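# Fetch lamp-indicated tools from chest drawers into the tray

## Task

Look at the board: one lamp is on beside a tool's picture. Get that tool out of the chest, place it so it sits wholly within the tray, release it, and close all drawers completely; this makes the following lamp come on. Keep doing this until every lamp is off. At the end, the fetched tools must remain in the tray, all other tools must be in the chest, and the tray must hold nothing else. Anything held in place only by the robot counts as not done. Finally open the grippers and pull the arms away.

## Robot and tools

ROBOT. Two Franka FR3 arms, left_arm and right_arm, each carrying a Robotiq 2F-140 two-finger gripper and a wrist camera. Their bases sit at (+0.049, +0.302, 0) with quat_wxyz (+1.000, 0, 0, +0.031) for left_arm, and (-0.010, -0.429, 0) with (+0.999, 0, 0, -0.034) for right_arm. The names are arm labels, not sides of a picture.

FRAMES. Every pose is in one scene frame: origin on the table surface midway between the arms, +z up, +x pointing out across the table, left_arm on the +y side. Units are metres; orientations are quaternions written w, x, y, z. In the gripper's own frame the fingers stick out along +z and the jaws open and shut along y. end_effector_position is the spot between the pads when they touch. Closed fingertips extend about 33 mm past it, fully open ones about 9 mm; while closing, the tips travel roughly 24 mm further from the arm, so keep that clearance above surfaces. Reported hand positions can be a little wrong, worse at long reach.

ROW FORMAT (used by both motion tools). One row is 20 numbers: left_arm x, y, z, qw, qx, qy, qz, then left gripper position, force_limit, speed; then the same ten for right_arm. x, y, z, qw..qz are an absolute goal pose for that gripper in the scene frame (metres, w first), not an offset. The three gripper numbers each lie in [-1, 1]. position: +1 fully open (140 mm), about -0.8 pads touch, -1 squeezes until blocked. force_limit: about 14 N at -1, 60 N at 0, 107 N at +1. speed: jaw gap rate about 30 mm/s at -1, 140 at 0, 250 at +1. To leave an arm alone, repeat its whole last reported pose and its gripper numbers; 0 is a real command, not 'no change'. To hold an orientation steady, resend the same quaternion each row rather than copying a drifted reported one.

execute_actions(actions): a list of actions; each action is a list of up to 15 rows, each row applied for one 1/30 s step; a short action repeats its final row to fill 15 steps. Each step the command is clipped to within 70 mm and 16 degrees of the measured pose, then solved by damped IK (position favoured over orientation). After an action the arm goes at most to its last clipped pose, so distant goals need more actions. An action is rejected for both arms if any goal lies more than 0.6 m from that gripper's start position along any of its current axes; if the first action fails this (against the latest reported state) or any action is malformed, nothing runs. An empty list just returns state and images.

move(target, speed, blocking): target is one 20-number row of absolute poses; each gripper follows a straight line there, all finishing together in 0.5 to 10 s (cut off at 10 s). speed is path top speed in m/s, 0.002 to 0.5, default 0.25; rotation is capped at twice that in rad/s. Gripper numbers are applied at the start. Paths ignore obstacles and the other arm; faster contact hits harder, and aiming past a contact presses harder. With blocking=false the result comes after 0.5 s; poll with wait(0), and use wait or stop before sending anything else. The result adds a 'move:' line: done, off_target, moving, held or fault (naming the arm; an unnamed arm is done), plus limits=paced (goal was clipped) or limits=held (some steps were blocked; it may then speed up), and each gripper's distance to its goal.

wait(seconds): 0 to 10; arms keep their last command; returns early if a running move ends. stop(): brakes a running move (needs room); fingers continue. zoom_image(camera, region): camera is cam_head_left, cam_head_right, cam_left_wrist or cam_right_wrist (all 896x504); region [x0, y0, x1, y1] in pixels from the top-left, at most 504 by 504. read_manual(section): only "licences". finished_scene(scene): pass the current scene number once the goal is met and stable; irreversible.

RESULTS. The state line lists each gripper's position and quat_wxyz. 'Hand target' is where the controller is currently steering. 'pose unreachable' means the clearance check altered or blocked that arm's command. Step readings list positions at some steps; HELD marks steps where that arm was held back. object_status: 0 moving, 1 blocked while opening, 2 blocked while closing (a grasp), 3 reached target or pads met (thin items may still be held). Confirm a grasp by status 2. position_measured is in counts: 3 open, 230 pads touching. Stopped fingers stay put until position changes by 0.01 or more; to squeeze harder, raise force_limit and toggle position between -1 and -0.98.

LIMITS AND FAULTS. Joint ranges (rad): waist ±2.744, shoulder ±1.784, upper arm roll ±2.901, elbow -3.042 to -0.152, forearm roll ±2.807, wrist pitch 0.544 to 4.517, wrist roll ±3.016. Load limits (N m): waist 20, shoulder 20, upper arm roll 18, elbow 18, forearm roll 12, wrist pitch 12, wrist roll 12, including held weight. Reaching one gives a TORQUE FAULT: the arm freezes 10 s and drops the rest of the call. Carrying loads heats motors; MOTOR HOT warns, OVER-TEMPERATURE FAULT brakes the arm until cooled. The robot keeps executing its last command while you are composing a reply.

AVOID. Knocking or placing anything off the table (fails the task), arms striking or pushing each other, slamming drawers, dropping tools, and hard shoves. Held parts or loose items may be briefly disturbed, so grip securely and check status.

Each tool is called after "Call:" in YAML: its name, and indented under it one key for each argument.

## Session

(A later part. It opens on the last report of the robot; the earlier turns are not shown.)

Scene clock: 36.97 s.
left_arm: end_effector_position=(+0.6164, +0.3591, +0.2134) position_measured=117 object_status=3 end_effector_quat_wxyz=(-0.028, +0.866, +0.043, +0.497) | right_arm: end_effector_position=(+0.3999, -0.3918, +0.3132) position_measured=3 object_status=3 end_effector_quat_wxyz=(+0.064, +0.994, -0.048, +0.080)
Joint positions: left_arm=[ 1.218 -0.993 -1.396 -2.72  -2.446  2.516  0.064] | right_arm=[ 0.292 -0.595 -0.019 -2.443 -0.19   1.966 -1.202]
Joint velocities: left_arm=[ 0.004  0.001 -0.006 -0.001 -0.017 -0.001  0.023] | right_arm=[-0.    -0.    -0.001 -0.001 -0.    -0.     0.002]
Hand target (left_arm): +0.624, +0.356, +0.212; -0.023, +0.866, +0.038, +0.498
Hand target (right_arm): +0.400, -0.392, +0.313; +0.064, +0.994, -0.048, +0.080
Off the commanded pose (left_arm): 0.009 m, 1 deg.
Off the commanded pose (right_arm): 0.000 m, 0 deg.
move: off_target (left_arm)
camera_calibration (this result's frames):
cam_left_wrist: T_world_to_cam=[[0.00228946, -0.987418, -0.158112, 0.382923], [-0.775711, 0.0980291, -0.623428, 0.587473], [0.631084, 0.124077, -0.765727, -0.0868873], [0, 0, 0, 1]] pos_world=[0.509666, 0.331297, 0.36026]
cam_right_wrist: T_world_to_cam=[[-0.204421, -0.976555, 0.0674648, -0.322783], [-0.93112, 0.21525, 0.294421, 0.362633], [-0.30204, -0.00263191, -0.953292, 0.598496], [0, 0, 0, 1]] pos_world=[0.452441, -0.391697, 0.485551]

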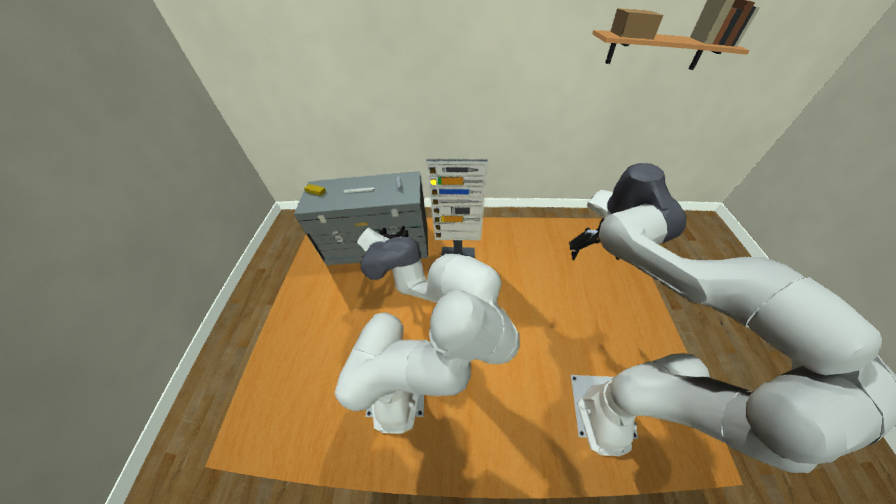

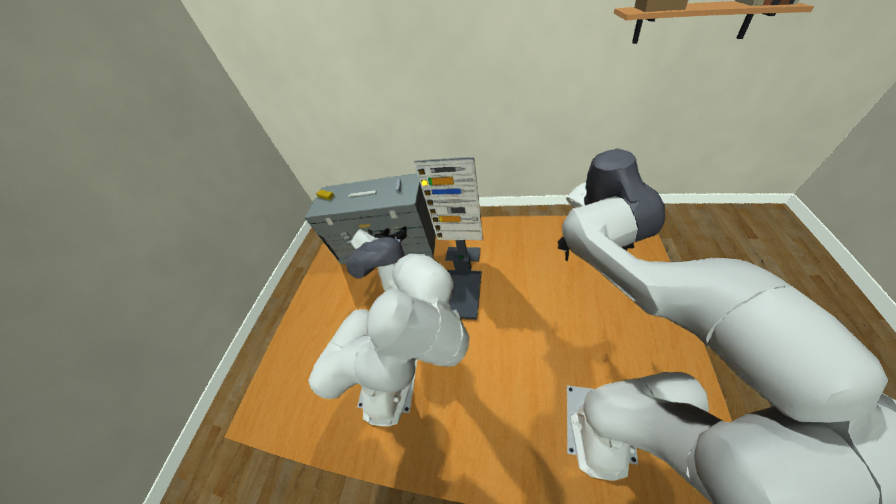

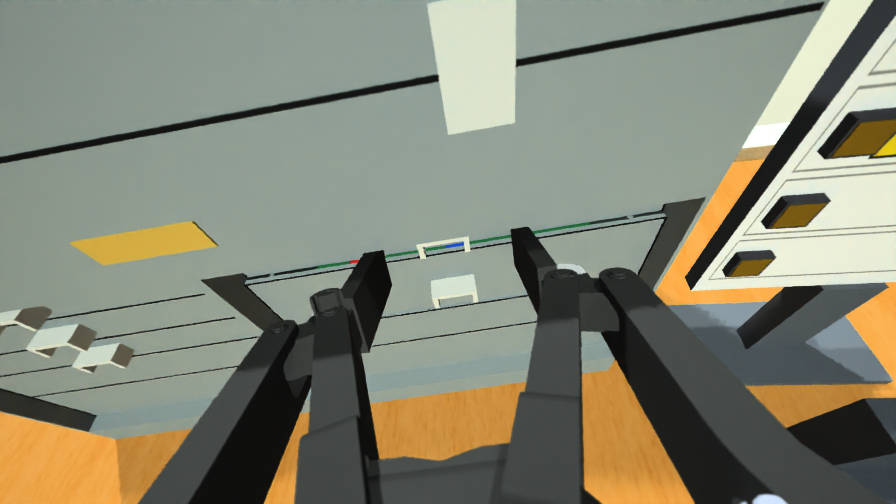

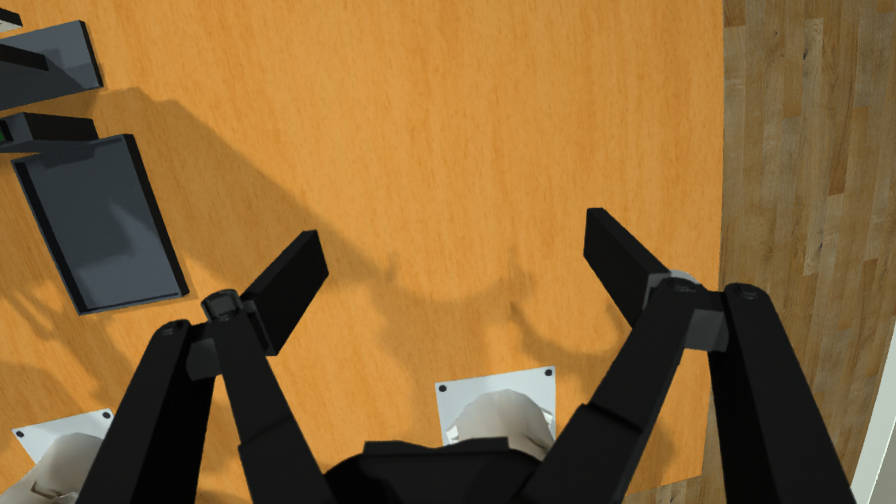

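Call:
move:
  target: [0.612,0.358,0.215,-0.022,0.865,0.038,0.5,-1,0.3,0,0.3999,-0.3918,0.3132,0.064,0.994,-0.048,0.08,1,0,0]
  speed: 0.05

Scene clock: 37.80 s.
left_arm: end_effector_position=(+0.6071, +0.3597, +0.2102) position_measured=196 object_status=2 end_effector_quat_wxyz=(-0.025, +0.867, +0.041, +0.495) | right_arm: end_effector_position=(+0.3999, -0.3918, +0.3132) position_measured=3 object_status=3 end_effector_quat_wxyz=(+0.064, +0.994, -0.048, +0.080)
Joint positions: left_arm=[ 1.195 -0.994 -1.381 -2.75  -2.446  2.501  0.073] | right_arm=[ 0.292 -0.595 -0.019 -2.443 -0.19   1.966 -1.202]
Joint velocities: left_arm=[-0.001 -0.     0.003 -0.003  0.001 -0.007  0.002] | right_arm=[ 0.     0.    -0.001 -0.     0.001 -0.002 -0.001]
Hand target (left_arm): +0.612, +0.358, +0.215; -0.022, +0.865, +0.038, +0.500
Hand target (right_arm): +0.400, -0.392, +0.313; +0.064, +0.994, -0.048, +0.080
Off the commanded pose (left_arm): 0.007 m, 1 deg.
Off the commanded pose (right_arm): 0.000 m, 0 deg.
move: off_target (left_arm)
camera_calibration (this result's frames):
cam_left_wrist: T_world_to_cam=[[-0.00515946, -0.987973, -0.154539, 0.386966], [-0.777098, 0.101224, -0.621187, 0.577489], [0.629359, 0.116887, -0.768274, -0.0794066], [0, 0, 0, 1]] pos_world=[0.500737, 0.333138, 0.357524]
cam_right_wrist: T_world_to_cam=[[-0.204422, -0.976555, 0.0674648, -0.322783], [-0.93112, 0.21525, 0.294421, 0.362633], [-0.30204, -0.00263182, -0.953292, 0.598496], [0, 0, 0, 1]] pos_world=[0.452441, -0.391697, 0.485551]

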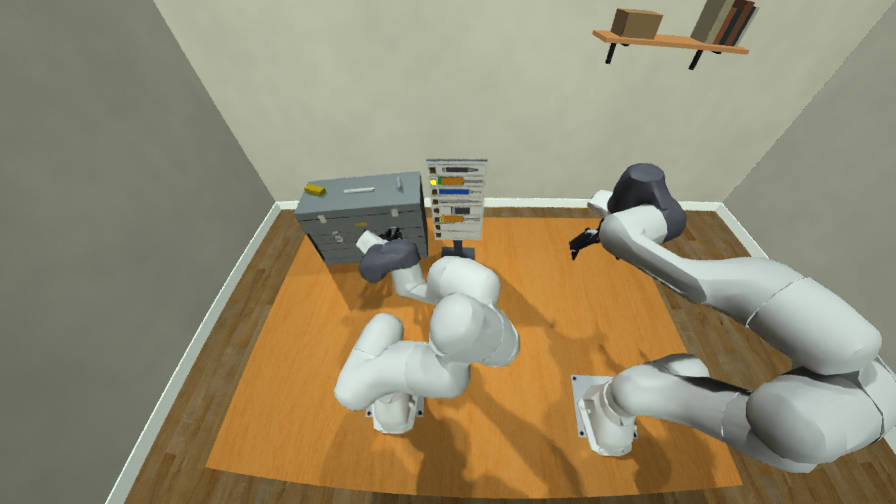

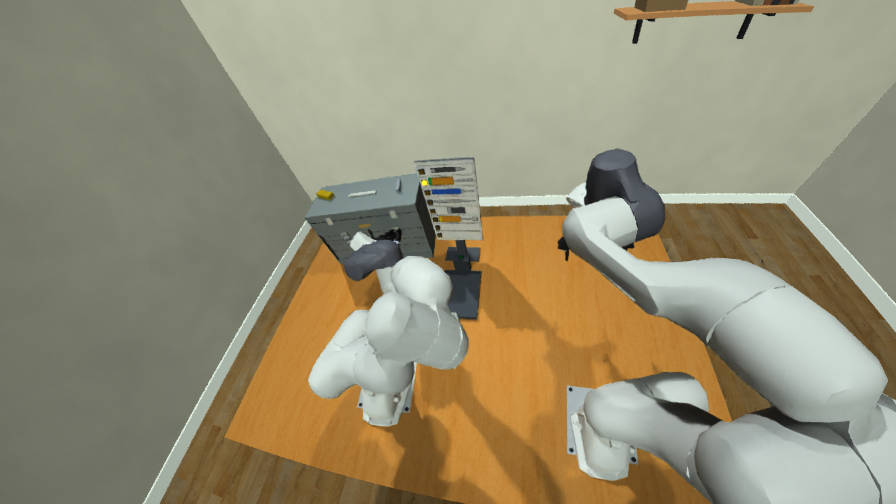

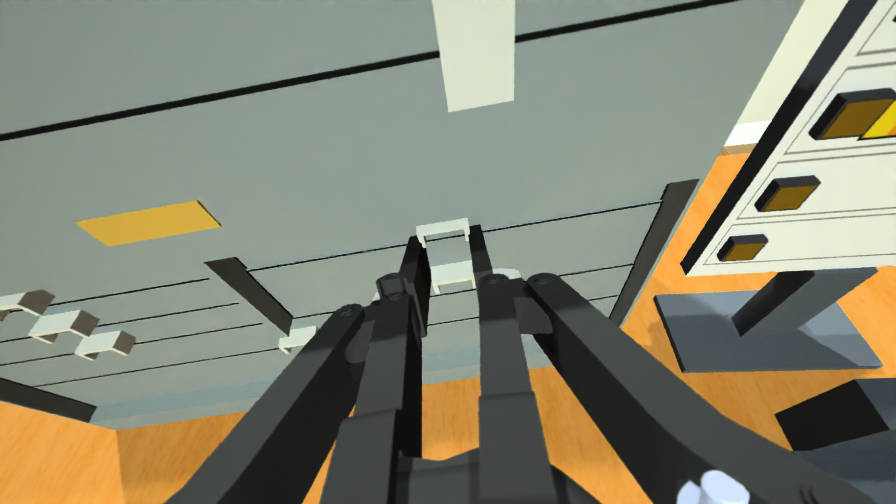

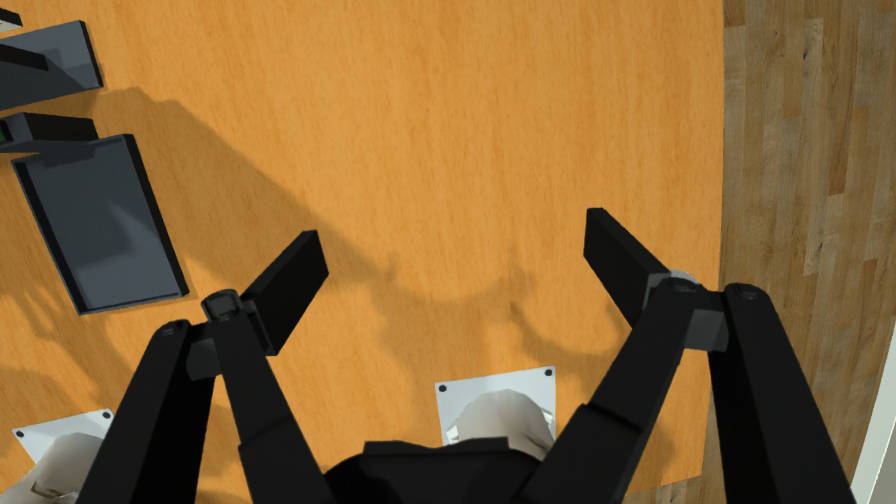

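Gripped at the tip. Pull.

Call:
move:
  target: [0.51,0.351,0.21,-0.022,0.865,0.038,0.5,-1,0.3,0,0.3999,-0.3918,0.3132,0.064,0.994,-0.048,0.08,1,0,0]
  speed: 0.06

Scene clock: 39.80 s.
left_arm: end_effector_position=(+0.5274, +0.3526, +0.2110) position_measured=197 object_status=2 end_effector_quat_wxyz=(-0.022, +0.864, +0.035, +0.502) | right_arm: end_effector_position=(+0.3999, -0.3918, +0.3132) position_measured=3 object_status=3 end_effector_quat_wxyz=(+0.064, +0.994, -0.048, +0.080)
Joint positions: left_arm=[ 0.855 -1.079 -1.231 -3.002 -2.449  2.529  0.044] | right_arm=[ 0.292 -0.595 -0.019 -2.443 -0.19   1.966 -1.202]
Joint velocities: left_arm=[ 0.    -0.    -0.001  0.    -0.001 -0.    -0.   ] | right_arm=[-0.    -0.001 -0.001  0.001 -0.     0.    -0.   ]
Hand target (left_arm): +0.528, +0.353, +0.211; -0.022, +0.864, +0.035, +0.502
Hand target (right_arm): +0.400, -0.392, +0.313; +0.064, +0.994, -0.048, +0.080
Off the commanded pose (left_arm): 0.018 m, 0 deg.
Off the commanded pose (right_arm): 0.000 m, 0 deg.
move: held (left_arm); limits=held; held on 12 of 56 steps (left_arm), including the last (left_arm)
pose unreachable (left arm): on one or more control steps of this call, first in action 0 (counted from 0), this arm could not follow its commanded pose, so it was not sent that pose on those steps. On the call's last step it was still not sent that pose. It may still have moved: this result reports where it is.
cause: the commanded pose would bring two parts of the arm too close to each other (joints 2 (shoulder) to 5 (forearm roll) lie between them).
camera_calibration (this result's frames):
cam_left_wrist: T_world_to_cam=[[-0.0164176, -0.987716, -0.155398, 0.385708], [-0.766852, 0.112171, -0.631946, 0.509725], [0.641614, 0.108792, -0.759273, -0.0333477], [0, 0, 0, 1]] pos_world=[0.418612, 0.327421, 0.356737]
cam_right_wrist: T_world_to_cam=[[-0.204422, -0.976555, 0.0674649, -0.322783], [-0.93112, 0.21525, 0.294421, 0.362633], [-0.30204, -0.00263201, -0.953292, 0.598496], [0, 0, 0, 1]] pos_world=[0.452441, -0.391697, 0.485551]

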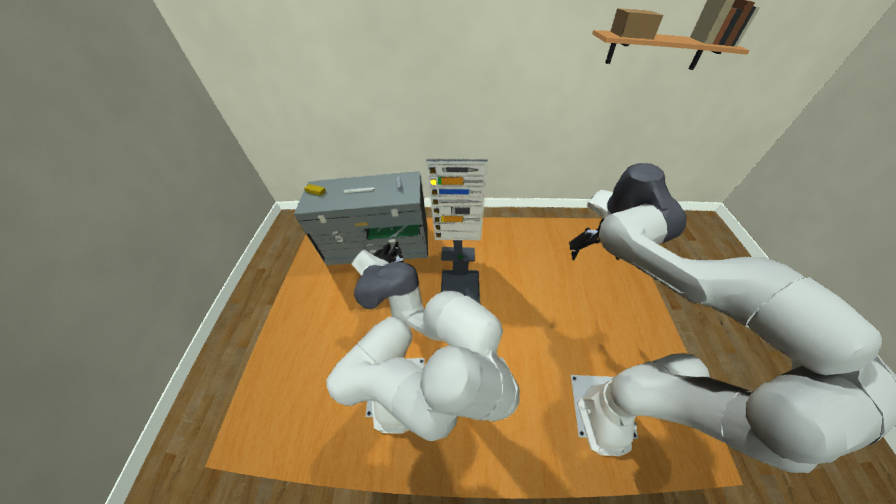

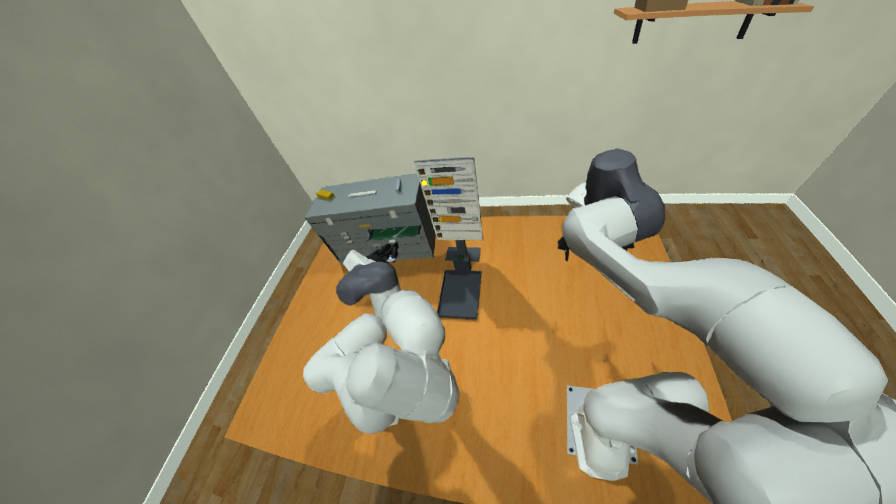

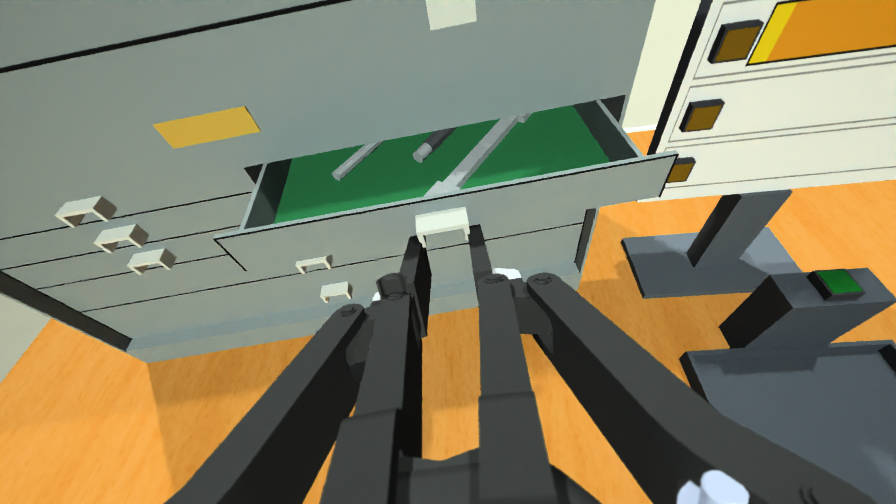

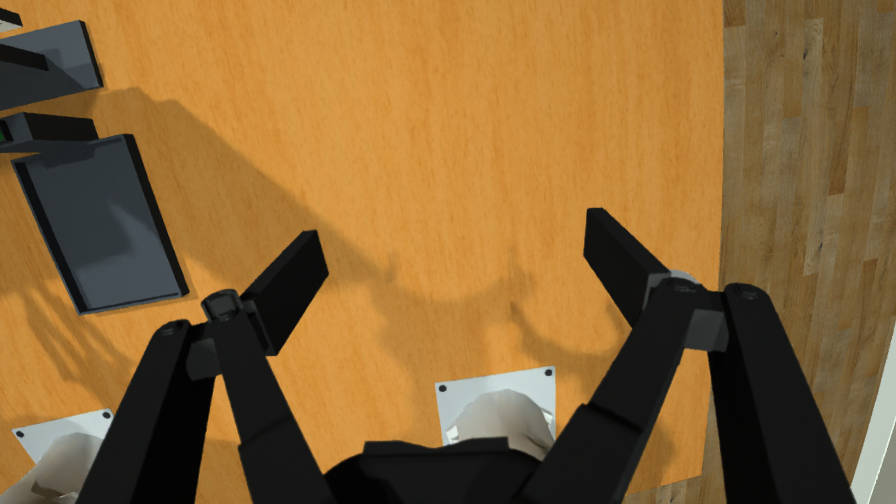

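Call:
move:
  target: [0.53,0.353,0.23,-0.022,0.865,0.038,0.5,0.1,0.3,0,0.3999,-0.3918,0.3132,0.064,0.994,-0.048,0.08,1,0,0]
  speed: 0.03

Call:
move:
  target: [0.55,0.355,0.25,0,0.999,0.0436,0,0.1,0.3,0,0.3999,-0.3918,0.3132,0.064,0.994,-0.048,0.08,1,0,0]
  speed: 0.15

Call:
move:
  target: [0.55,0.355,0.218,0,0.999,0.0436,0,0.1,0.3,0,0.3999,-0.3918,0.3132,0.064,0.994,-0.048,0.08,1,0,0]
  speed: 0.05

Call:
move:
  target: [0.55,0.355,0.218,0,0.999,0.0436,0,-1,0.3,0,0.3999,-0.3918,0.3132,0.064,0.994,-0.048,0.08,1,0,0]

Scene clock: 40.93 s.
left_arm: end_effector_position=(+0.5290, +0.3525, +0.2200) position_measured=117 object_status=3 end_effector_quat_wxyz=(-0.022, +0.863, +0.033, +0.503) | right_arm: end_effector_position=(+0.3999, -0.3918, +0.3132) position_measured=3 object_status=3 end_effector_quat_wxyz=(+0.064, +0.994, -0.048, +0.080)
Joint positions: left_arm=[ 0.842 -1.079 -1.196 -2.997 -2.41   2.54   0.034] | right_arm=[ 0.292 -0.595 -0.019 -2.443 -0.19   1.966 -1.202]
Joint velocities: left_arm=[ 0.     0.002 -0.    -0.    -0.001  0.     0.001] | right_arm=[ 0.001  0.001  0.002  0.001  0.     0.001 -0.001]
Hand target (left_arm): +0.529, +0.353, +0.220; -0.022, +0.864, +0.033, +0.503
Hand target (right_arm): +0.400, -0.392, +0.313; +0.064, +0.994, -0.048, +0.080
Off the commanded pose (left_arm): 0.010 m, 1 deg.
Off the commanded pose (right_arm): 0.000 m, 0 deg.
move: held (left_arm); limits=held; held on 14 of 26 steps (left_arm), including the last (left_arm)
pose unreachable (left arm): on one or more control steps of this call, first in action 0 (counted from 0), this arm could not follow its commanded pose, so it was not sent that pose on those steps. On the call's last step it was still not sent that pose. It may still have moved: this result reports where it is.
cause: the commanded pose would bring two parts of the arm too close to each other (joints 2 (shoulder) to 5 (forearm roll) lie between them).
camera_calibration (this result's frames):
cam_left_wrist: T_world_to_cam=[[-0.019371, -0.98716, -0.158559, 0.389069], [-0.76473, 0.116788, -0.633679, 0.514332], [0.64406, 0.10898, -0.757173, -0.0293132], [0, 0, 0, 1]] pos_world=[0.419741, 0.3272, 0.365417]
cam_right_wrist: T_world_to_cam=[[-0.204422, -0.976555, 0.0674647, -0.322783], [-0.93112, 0.21525, 0.294421, 0.362633], [-0.30204, -0.0026318, -0.953292, 0.598496], [0, 0, 0, 1]] pos_world=[0.452441, -0.391697, 0.485551]

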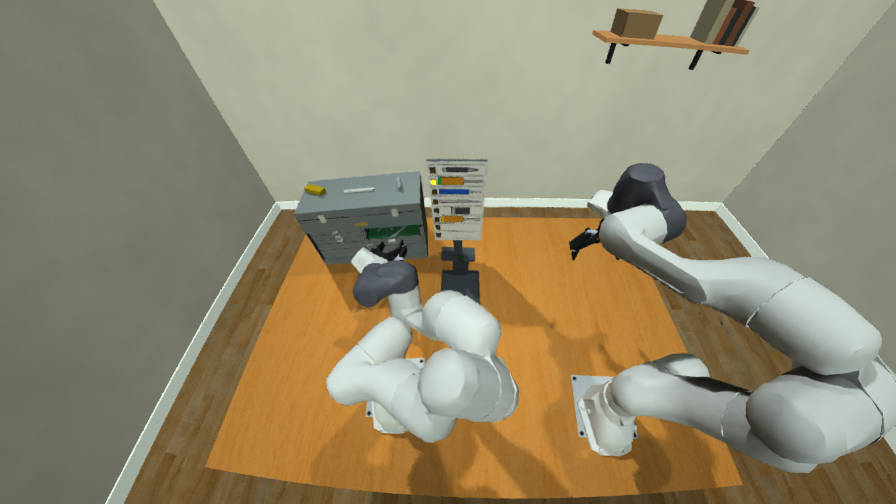

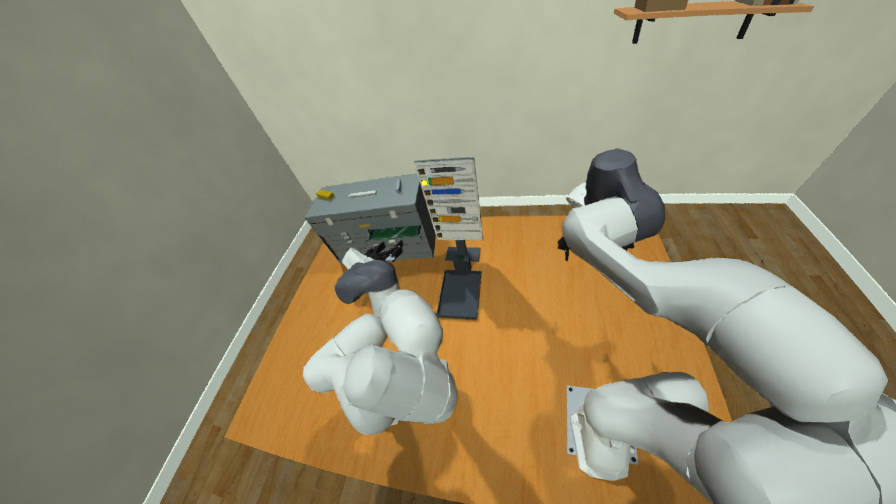

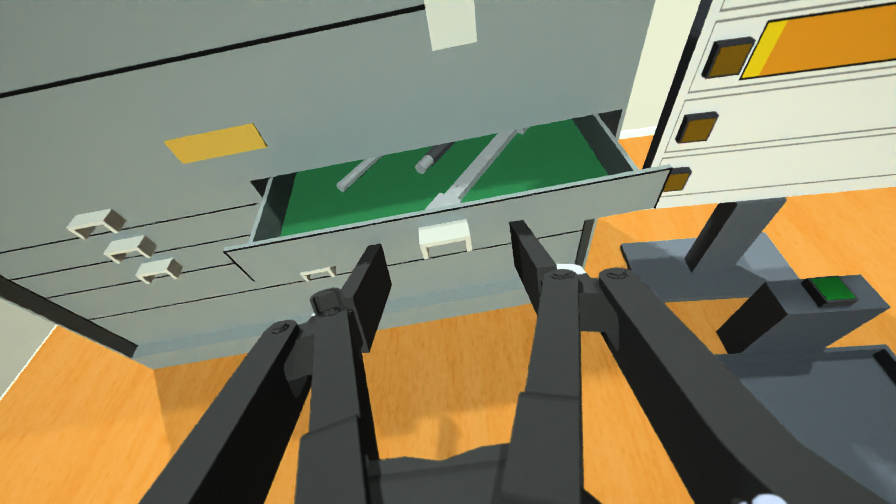

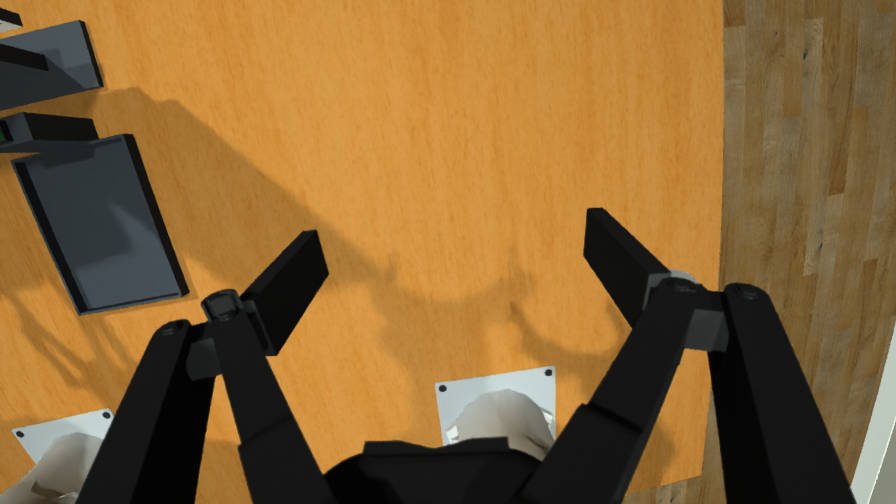

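Scene clock: 44.73 s.
left_arm: end_effector_position=(+0.5292, +0.3524, +0.2202) position_measured=117 object_status=3 end_effector_quat_wxyz=(-0.023, +0.865, +0.031, +0.499) | right_arm: end_effector_position=(+0.3999, -0.3918, +0.3132) position_measured=3 object_status=3 end_effector_quat_wxyz=(+0.064, +0.994, -0.048, +0.080)
Joint positions: left_arm=[ 0.842 -1.076 -1.19  -2.994 -2.39   2.542  0.028] | right_arm=[ 0.292 -0.595 -0.019 -2.443 -0.19   1.966 -1.202]
Joint velocities: left_arm=[-0.     0.001 -0.     0.001  0.001  0.001  0.   ] | right_arm=[-0.     0.     0.001 -0.001 -0.001  0.     0.001]
Hand target (left_arm): +0.529, +0.353, +0.221; -0.023, +0.866, +0.033, +0.499
Hand target (right_arm): +0.400, -0.392, +0.313; +0.064, +0.994, -0.048, +0.080
Off the commanded pose (left_arm): 0.036 m, 60 deg; orientation clipped at the last step of the last action.
Off the commanded pose (right_arm): 0.000 m, 0 deg.
move: held (left_arm); limits=paced,held; held on 109 of 114 steps (left_arm), including the last (left_arm)
pose unreachable (left arm): on one or more control steps of this call, first in action 0 (counted from 0), this arm could not follow its commanded pose, so it was not sent that pose on those steps. On the call's last step it was still not sent that pose. It may still have moved: this result reports where it is.
cause: the commanded pose would bring two parts of the arm too close to each other (joints 2 (shoulder) to 5 (forearm roll) lie between them).
camera_calibration (this result's frames):
cam_left_wrist: T_world_to_cam=[[-0.0234995, -0.986489, -0.162131, 0.391726], [-0.769458, 0.121387, -0.627056, 0.513986], [0.638265, 0.110017, -0.761915, -0.0255119], [0, 0, 0, 1]] pos_world=[0.42098, 0.326849, 0.366371]
cam_right_wrist: T_world_to_cam=[[-0.204421, -0.976555, 0.0674648, -0.322783], [-0.93112, 0.21525, 0.294421, 0.362633], [-0.30204, -0.00263183, -0.953292, 0.598496], [0, 0, 0, 1]] pos_world=[0.452441, -0.391697, 0.485551]

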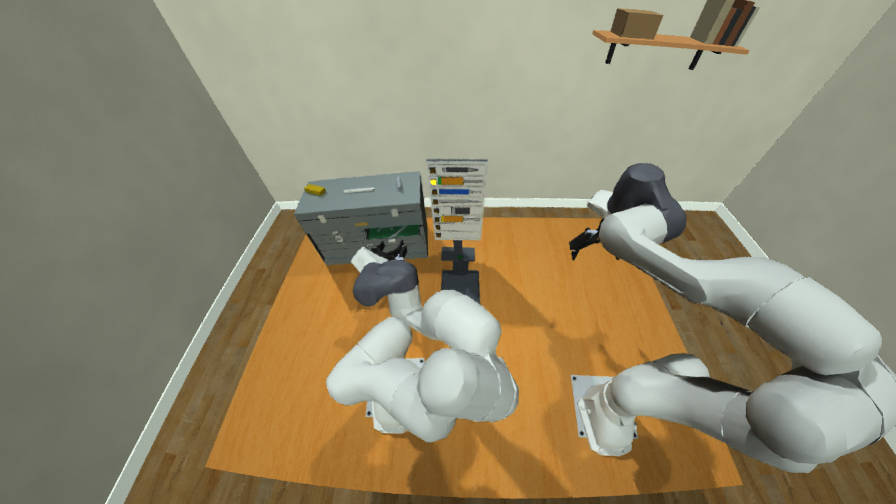

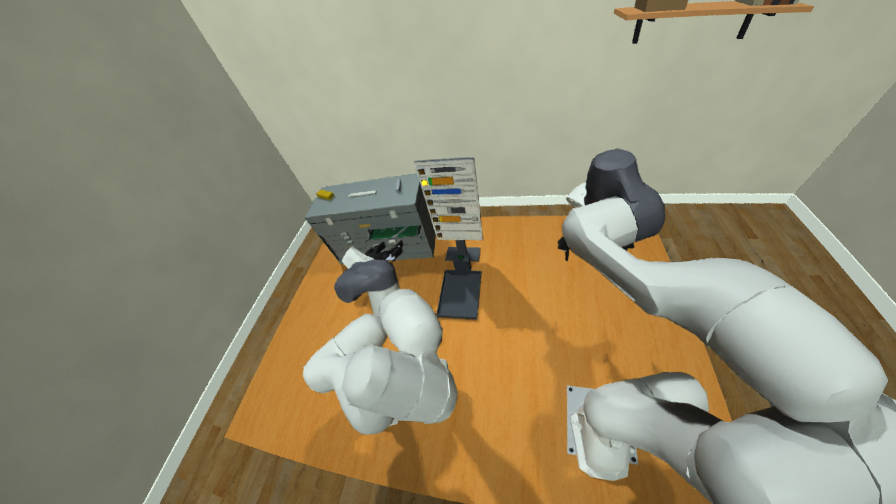

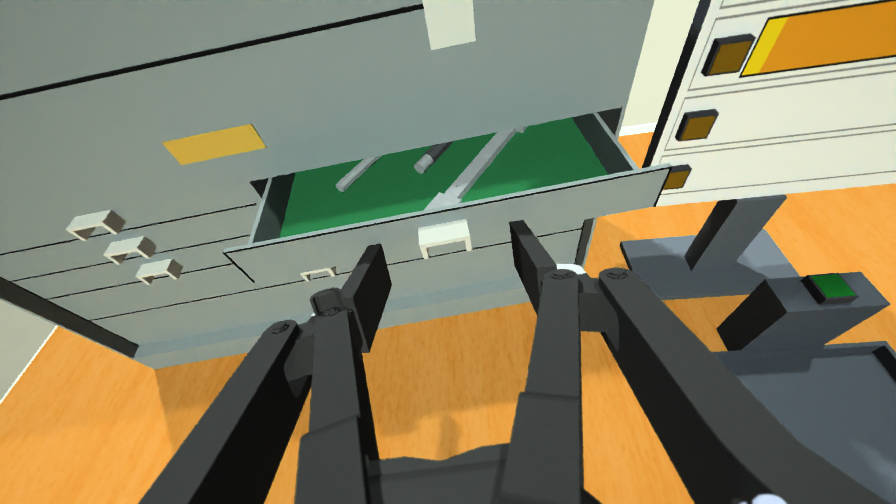

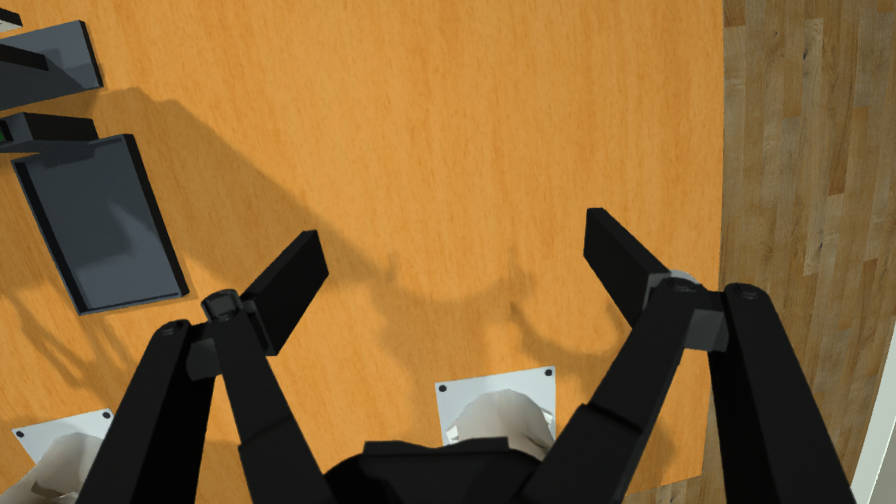

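Scene clock: 54.93 s.
left_arm: end_effector_position=(+0.5294, +0.3520, +0.2202) position_measured=117 object_status=3 end_effector_quat_wxyz=(-0.023, +0.866, +0.030, +0.499) | right_arm: end_effector_position=(+0.3999, -0.3918, +0.3132) position_measured=3 object_status=3 end_effector_quat_wxyz=(+0.064, +0.994, -0.048, +0.080)
Joint positions: left_arm=[ 0.842 -1.075 -1.188 -2.992 -2.385  2.543  0.025] | right_arm=[ 0.292 -0.595 -0.019 -2.443 -0.19   1.966 -1.202]
Joint velocities: left_arm=[-0.     0.    -0.    -0.001  0.     0.    -0.001] | right_arm=[-0.001 -0.001  0.    -0.     0.    -0.001 -0.001]
Hand target (left_arm): +0.530, +0.353, +0.221; -0.023, +0.866, +0.033, +0.498
Hand target (right_arm): +0.400, -0.392, +0.313; +0.064, +0.994, -0.048, +0.080
Off the commanded pose (left_arm): 0.021 m, 60 deg.
Off the commanded pose (right_arm): 0.000 m, 0 deg.
move: held (left_arm); limits=paced,held; held on 305 of 306 steps (left_arm), including the last (left_arm)
pose unreachable (left arm): on one or more control steps of this call, first in action 0 (counted from 0), this arm could not follow its commanded pose, so it was not sent that pose on those steps. On the call's last step it was still not sent that pose. It may still have moved: this result reports where it is.
cause: the commanded pose would bring two parts of the arm too close to each other (joints 2 (shoulder) to 5 (forearm roll) lie between them).
camera_calibration (this result's frames):
cam_left_wrist: T_world_to_cam=[[-0.0246413, -0.986443, -0.162246, 0.391974], [-0.770692, 0.122114, -0.625397, 0.514261], [0.636731, 0.109631, -0.763253, -0.0243612], [0, 0, 0, 1]] pos_world=[0.421507, 0.326532, 0.36662]
cam_right_wrist: T_world_to_cam=[[-0.204422, -0.976555, 0.0674648, -0.322783], [-0.93112, 0.215251, 0.294421, 0.362633], [-0.30204, -0.00263185, -0.953292, 0.598496], [0, 0, 0, 1]] pos_world=[0.452441, -0.391697, 0.485551]

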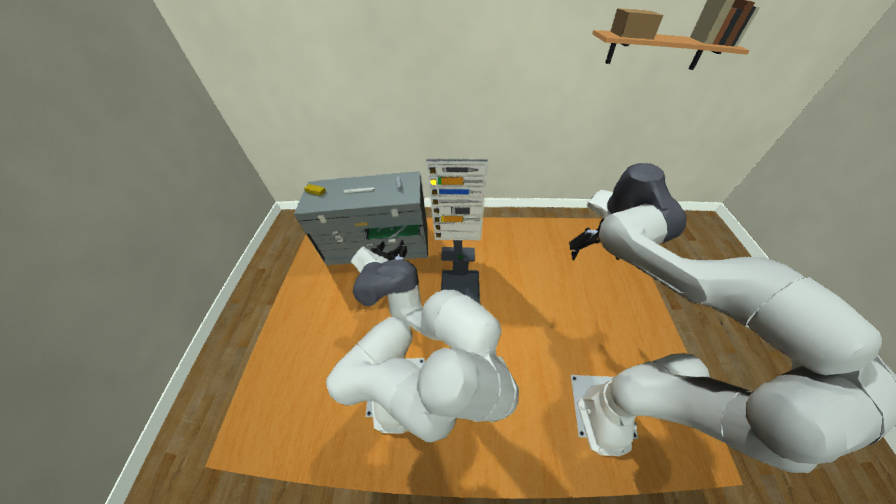

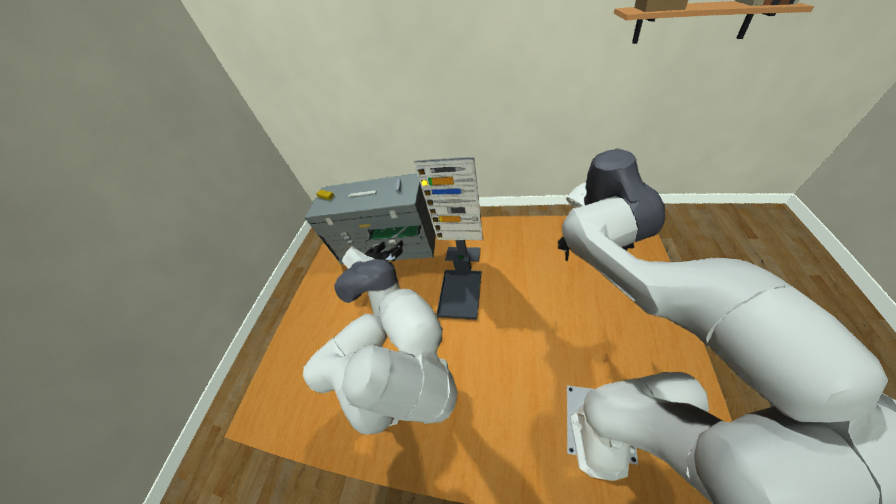

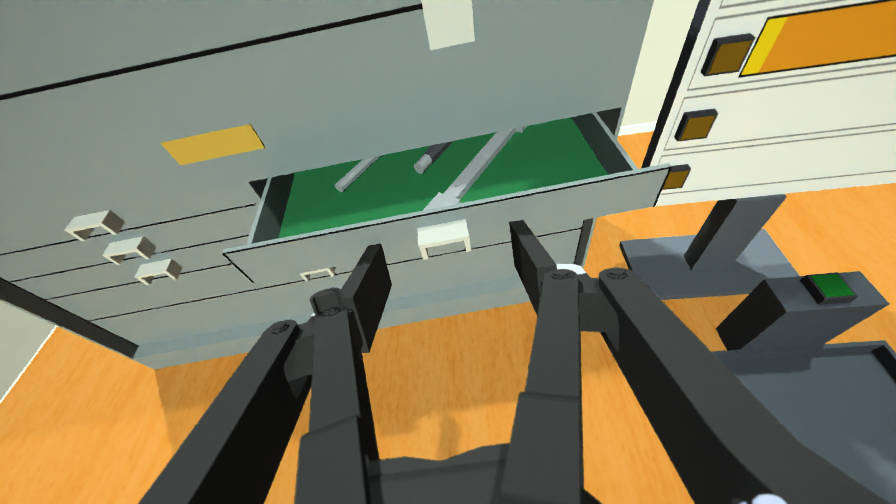

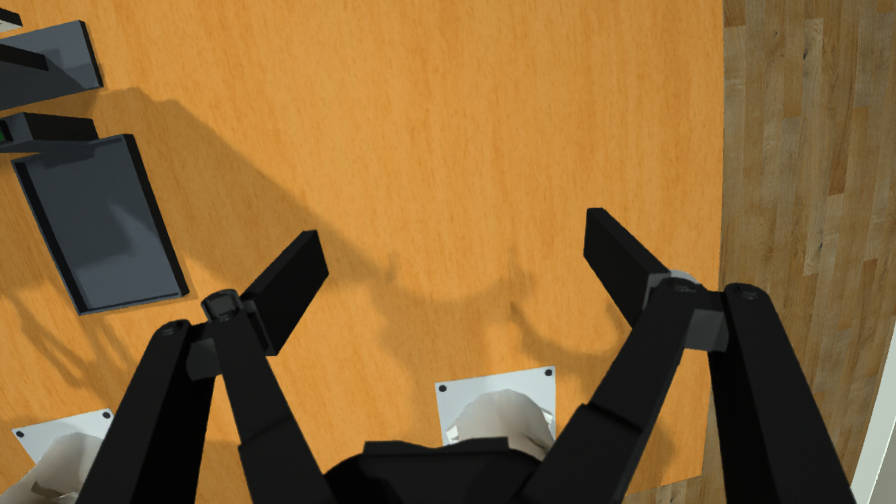

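Scene clock: 57.33 s.
left_arm: end_effector_position=(+0.5292, +0.3527, +0.2205) position_measured=194 object_status=2 end_effector_quat_wxyz=(-0.024, +0.866, +0.031, +0.499) | right_arm: end_effector_position=(+0.3999, -0.3918, +0.3132) position_measured=3 object_status=3 end_effector_quat_wxyz=(+0.064, +0.994, -0.048, +0.080)
Joint positions: left_arm=[ 0.842 -1.075 -1.188 -2.992 -2.385  2.546  0.025] | right_arm=[ 0.292 -0.595 -0.019 -2.443 -0.19   1.966 -1.202]
Joint velocities: left_arm=[-0.001 -0.001  0.001 -0.001  0.001 -0.001  0.   ] | right_arm=[-0.     0.001  0.     0.001 -0.    -0.     0.001]
Hand target (left_arm): +0.530, +0.353, +0.221; -0.023, +0.866, +0.033, +0.498
Hand target (right_arm): +0.400, -0.392, +0.313; +0.064, +0.994, -0.048, +0.080
Off the commanded pose (left_arm): 0.021 m, 60 deg; orientation clipped at the last step of the last action.
Off the commanded pose (right_arm): 0.000 m, 0 deg.
move: held (left_arm); limits=paced,held; held on 72 of 72 steps (left_arm), including the last (left_arm)
pose unreachable (left arm): on one or more control steps of this call, first in action 0 (counted from 0), this arm could not follow its commanded pose, so it was not sent that pose on those steps. On the call's last step it was still not sent that pose. It may still have moved: this result reports where it is.
cause: the commanded pose would bring two parts of the arm too close to each other (joints 2 (shoulder) to 5 (forearm roll) lie between them).
camera_calibration (this result's frames):
cam_left_wrist: T_world_to_cam=[[-0.0224146, -0.98639, -0.162885, 0.391635], [-0.770937, 0.120785, -0.625354, 0.514771], [0.636517, 0.111557, -0.763152, -0.024761], [0, 0, 0, 1]] pos_world=[0.421395, 0.326891, 0.36681]
cam_right_wrist: T_world_to_cam=[[-0.204421, -0.976555, 0.0674648, -0.322783], [-0.93112, 0.21525, 0.294421, 0.362633], [-0.30204, -0.00263186, -0.953292, 0.598496], [0, 0, 0, 1]] pos_world=[0.452441, -0.391697, 0.485551]

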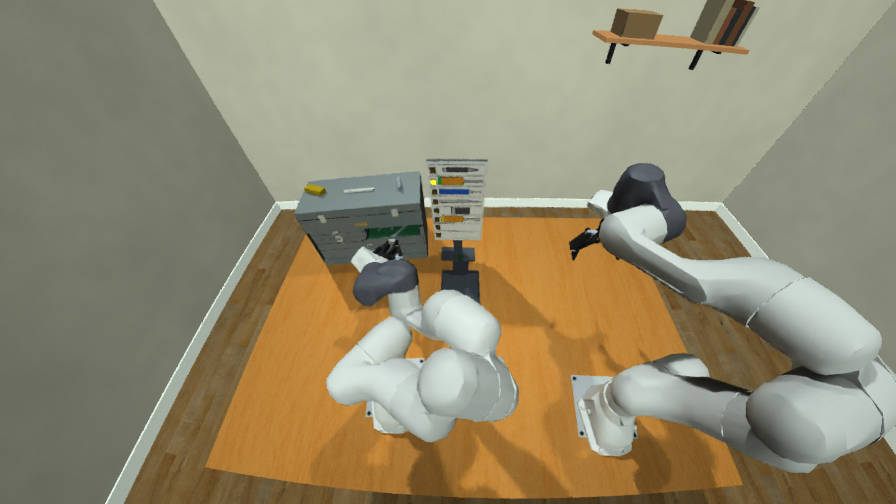

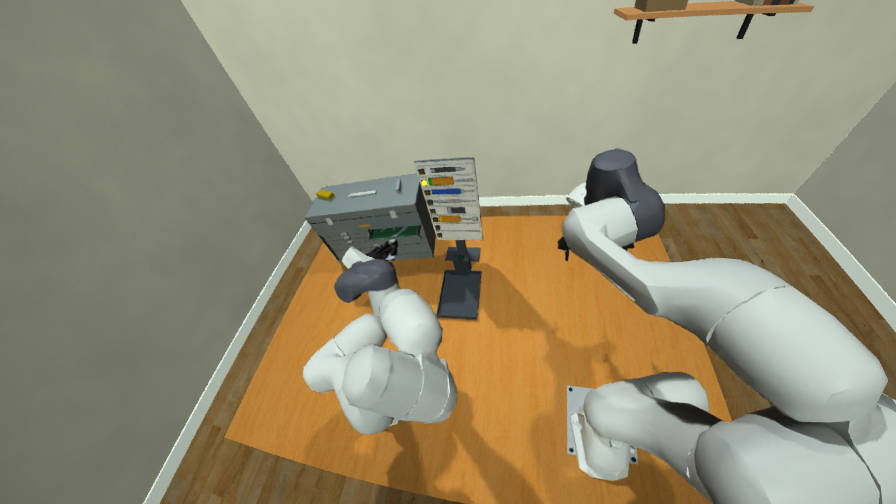

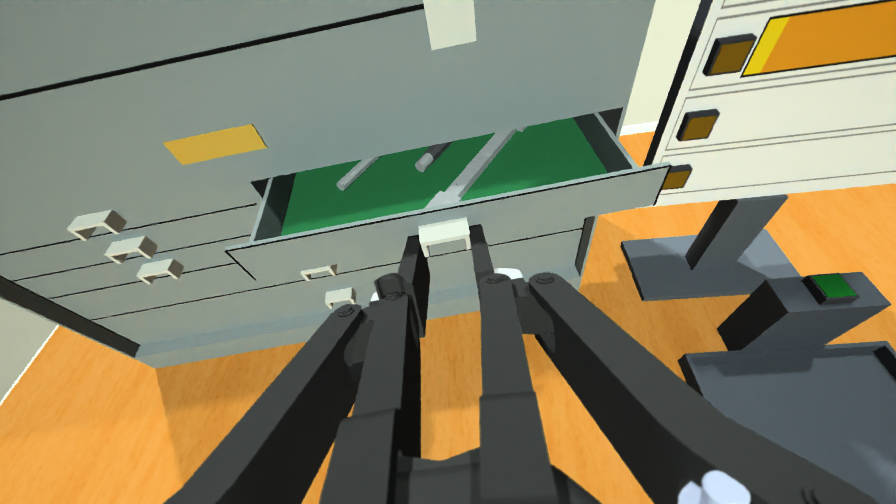

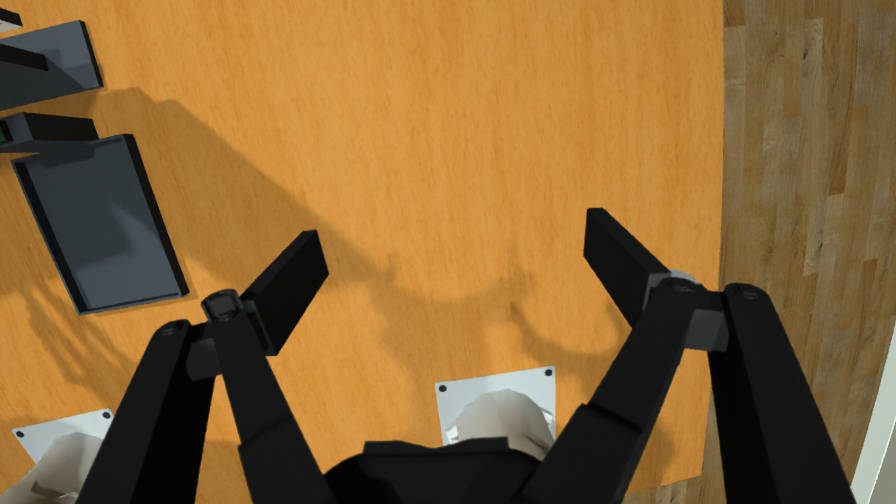

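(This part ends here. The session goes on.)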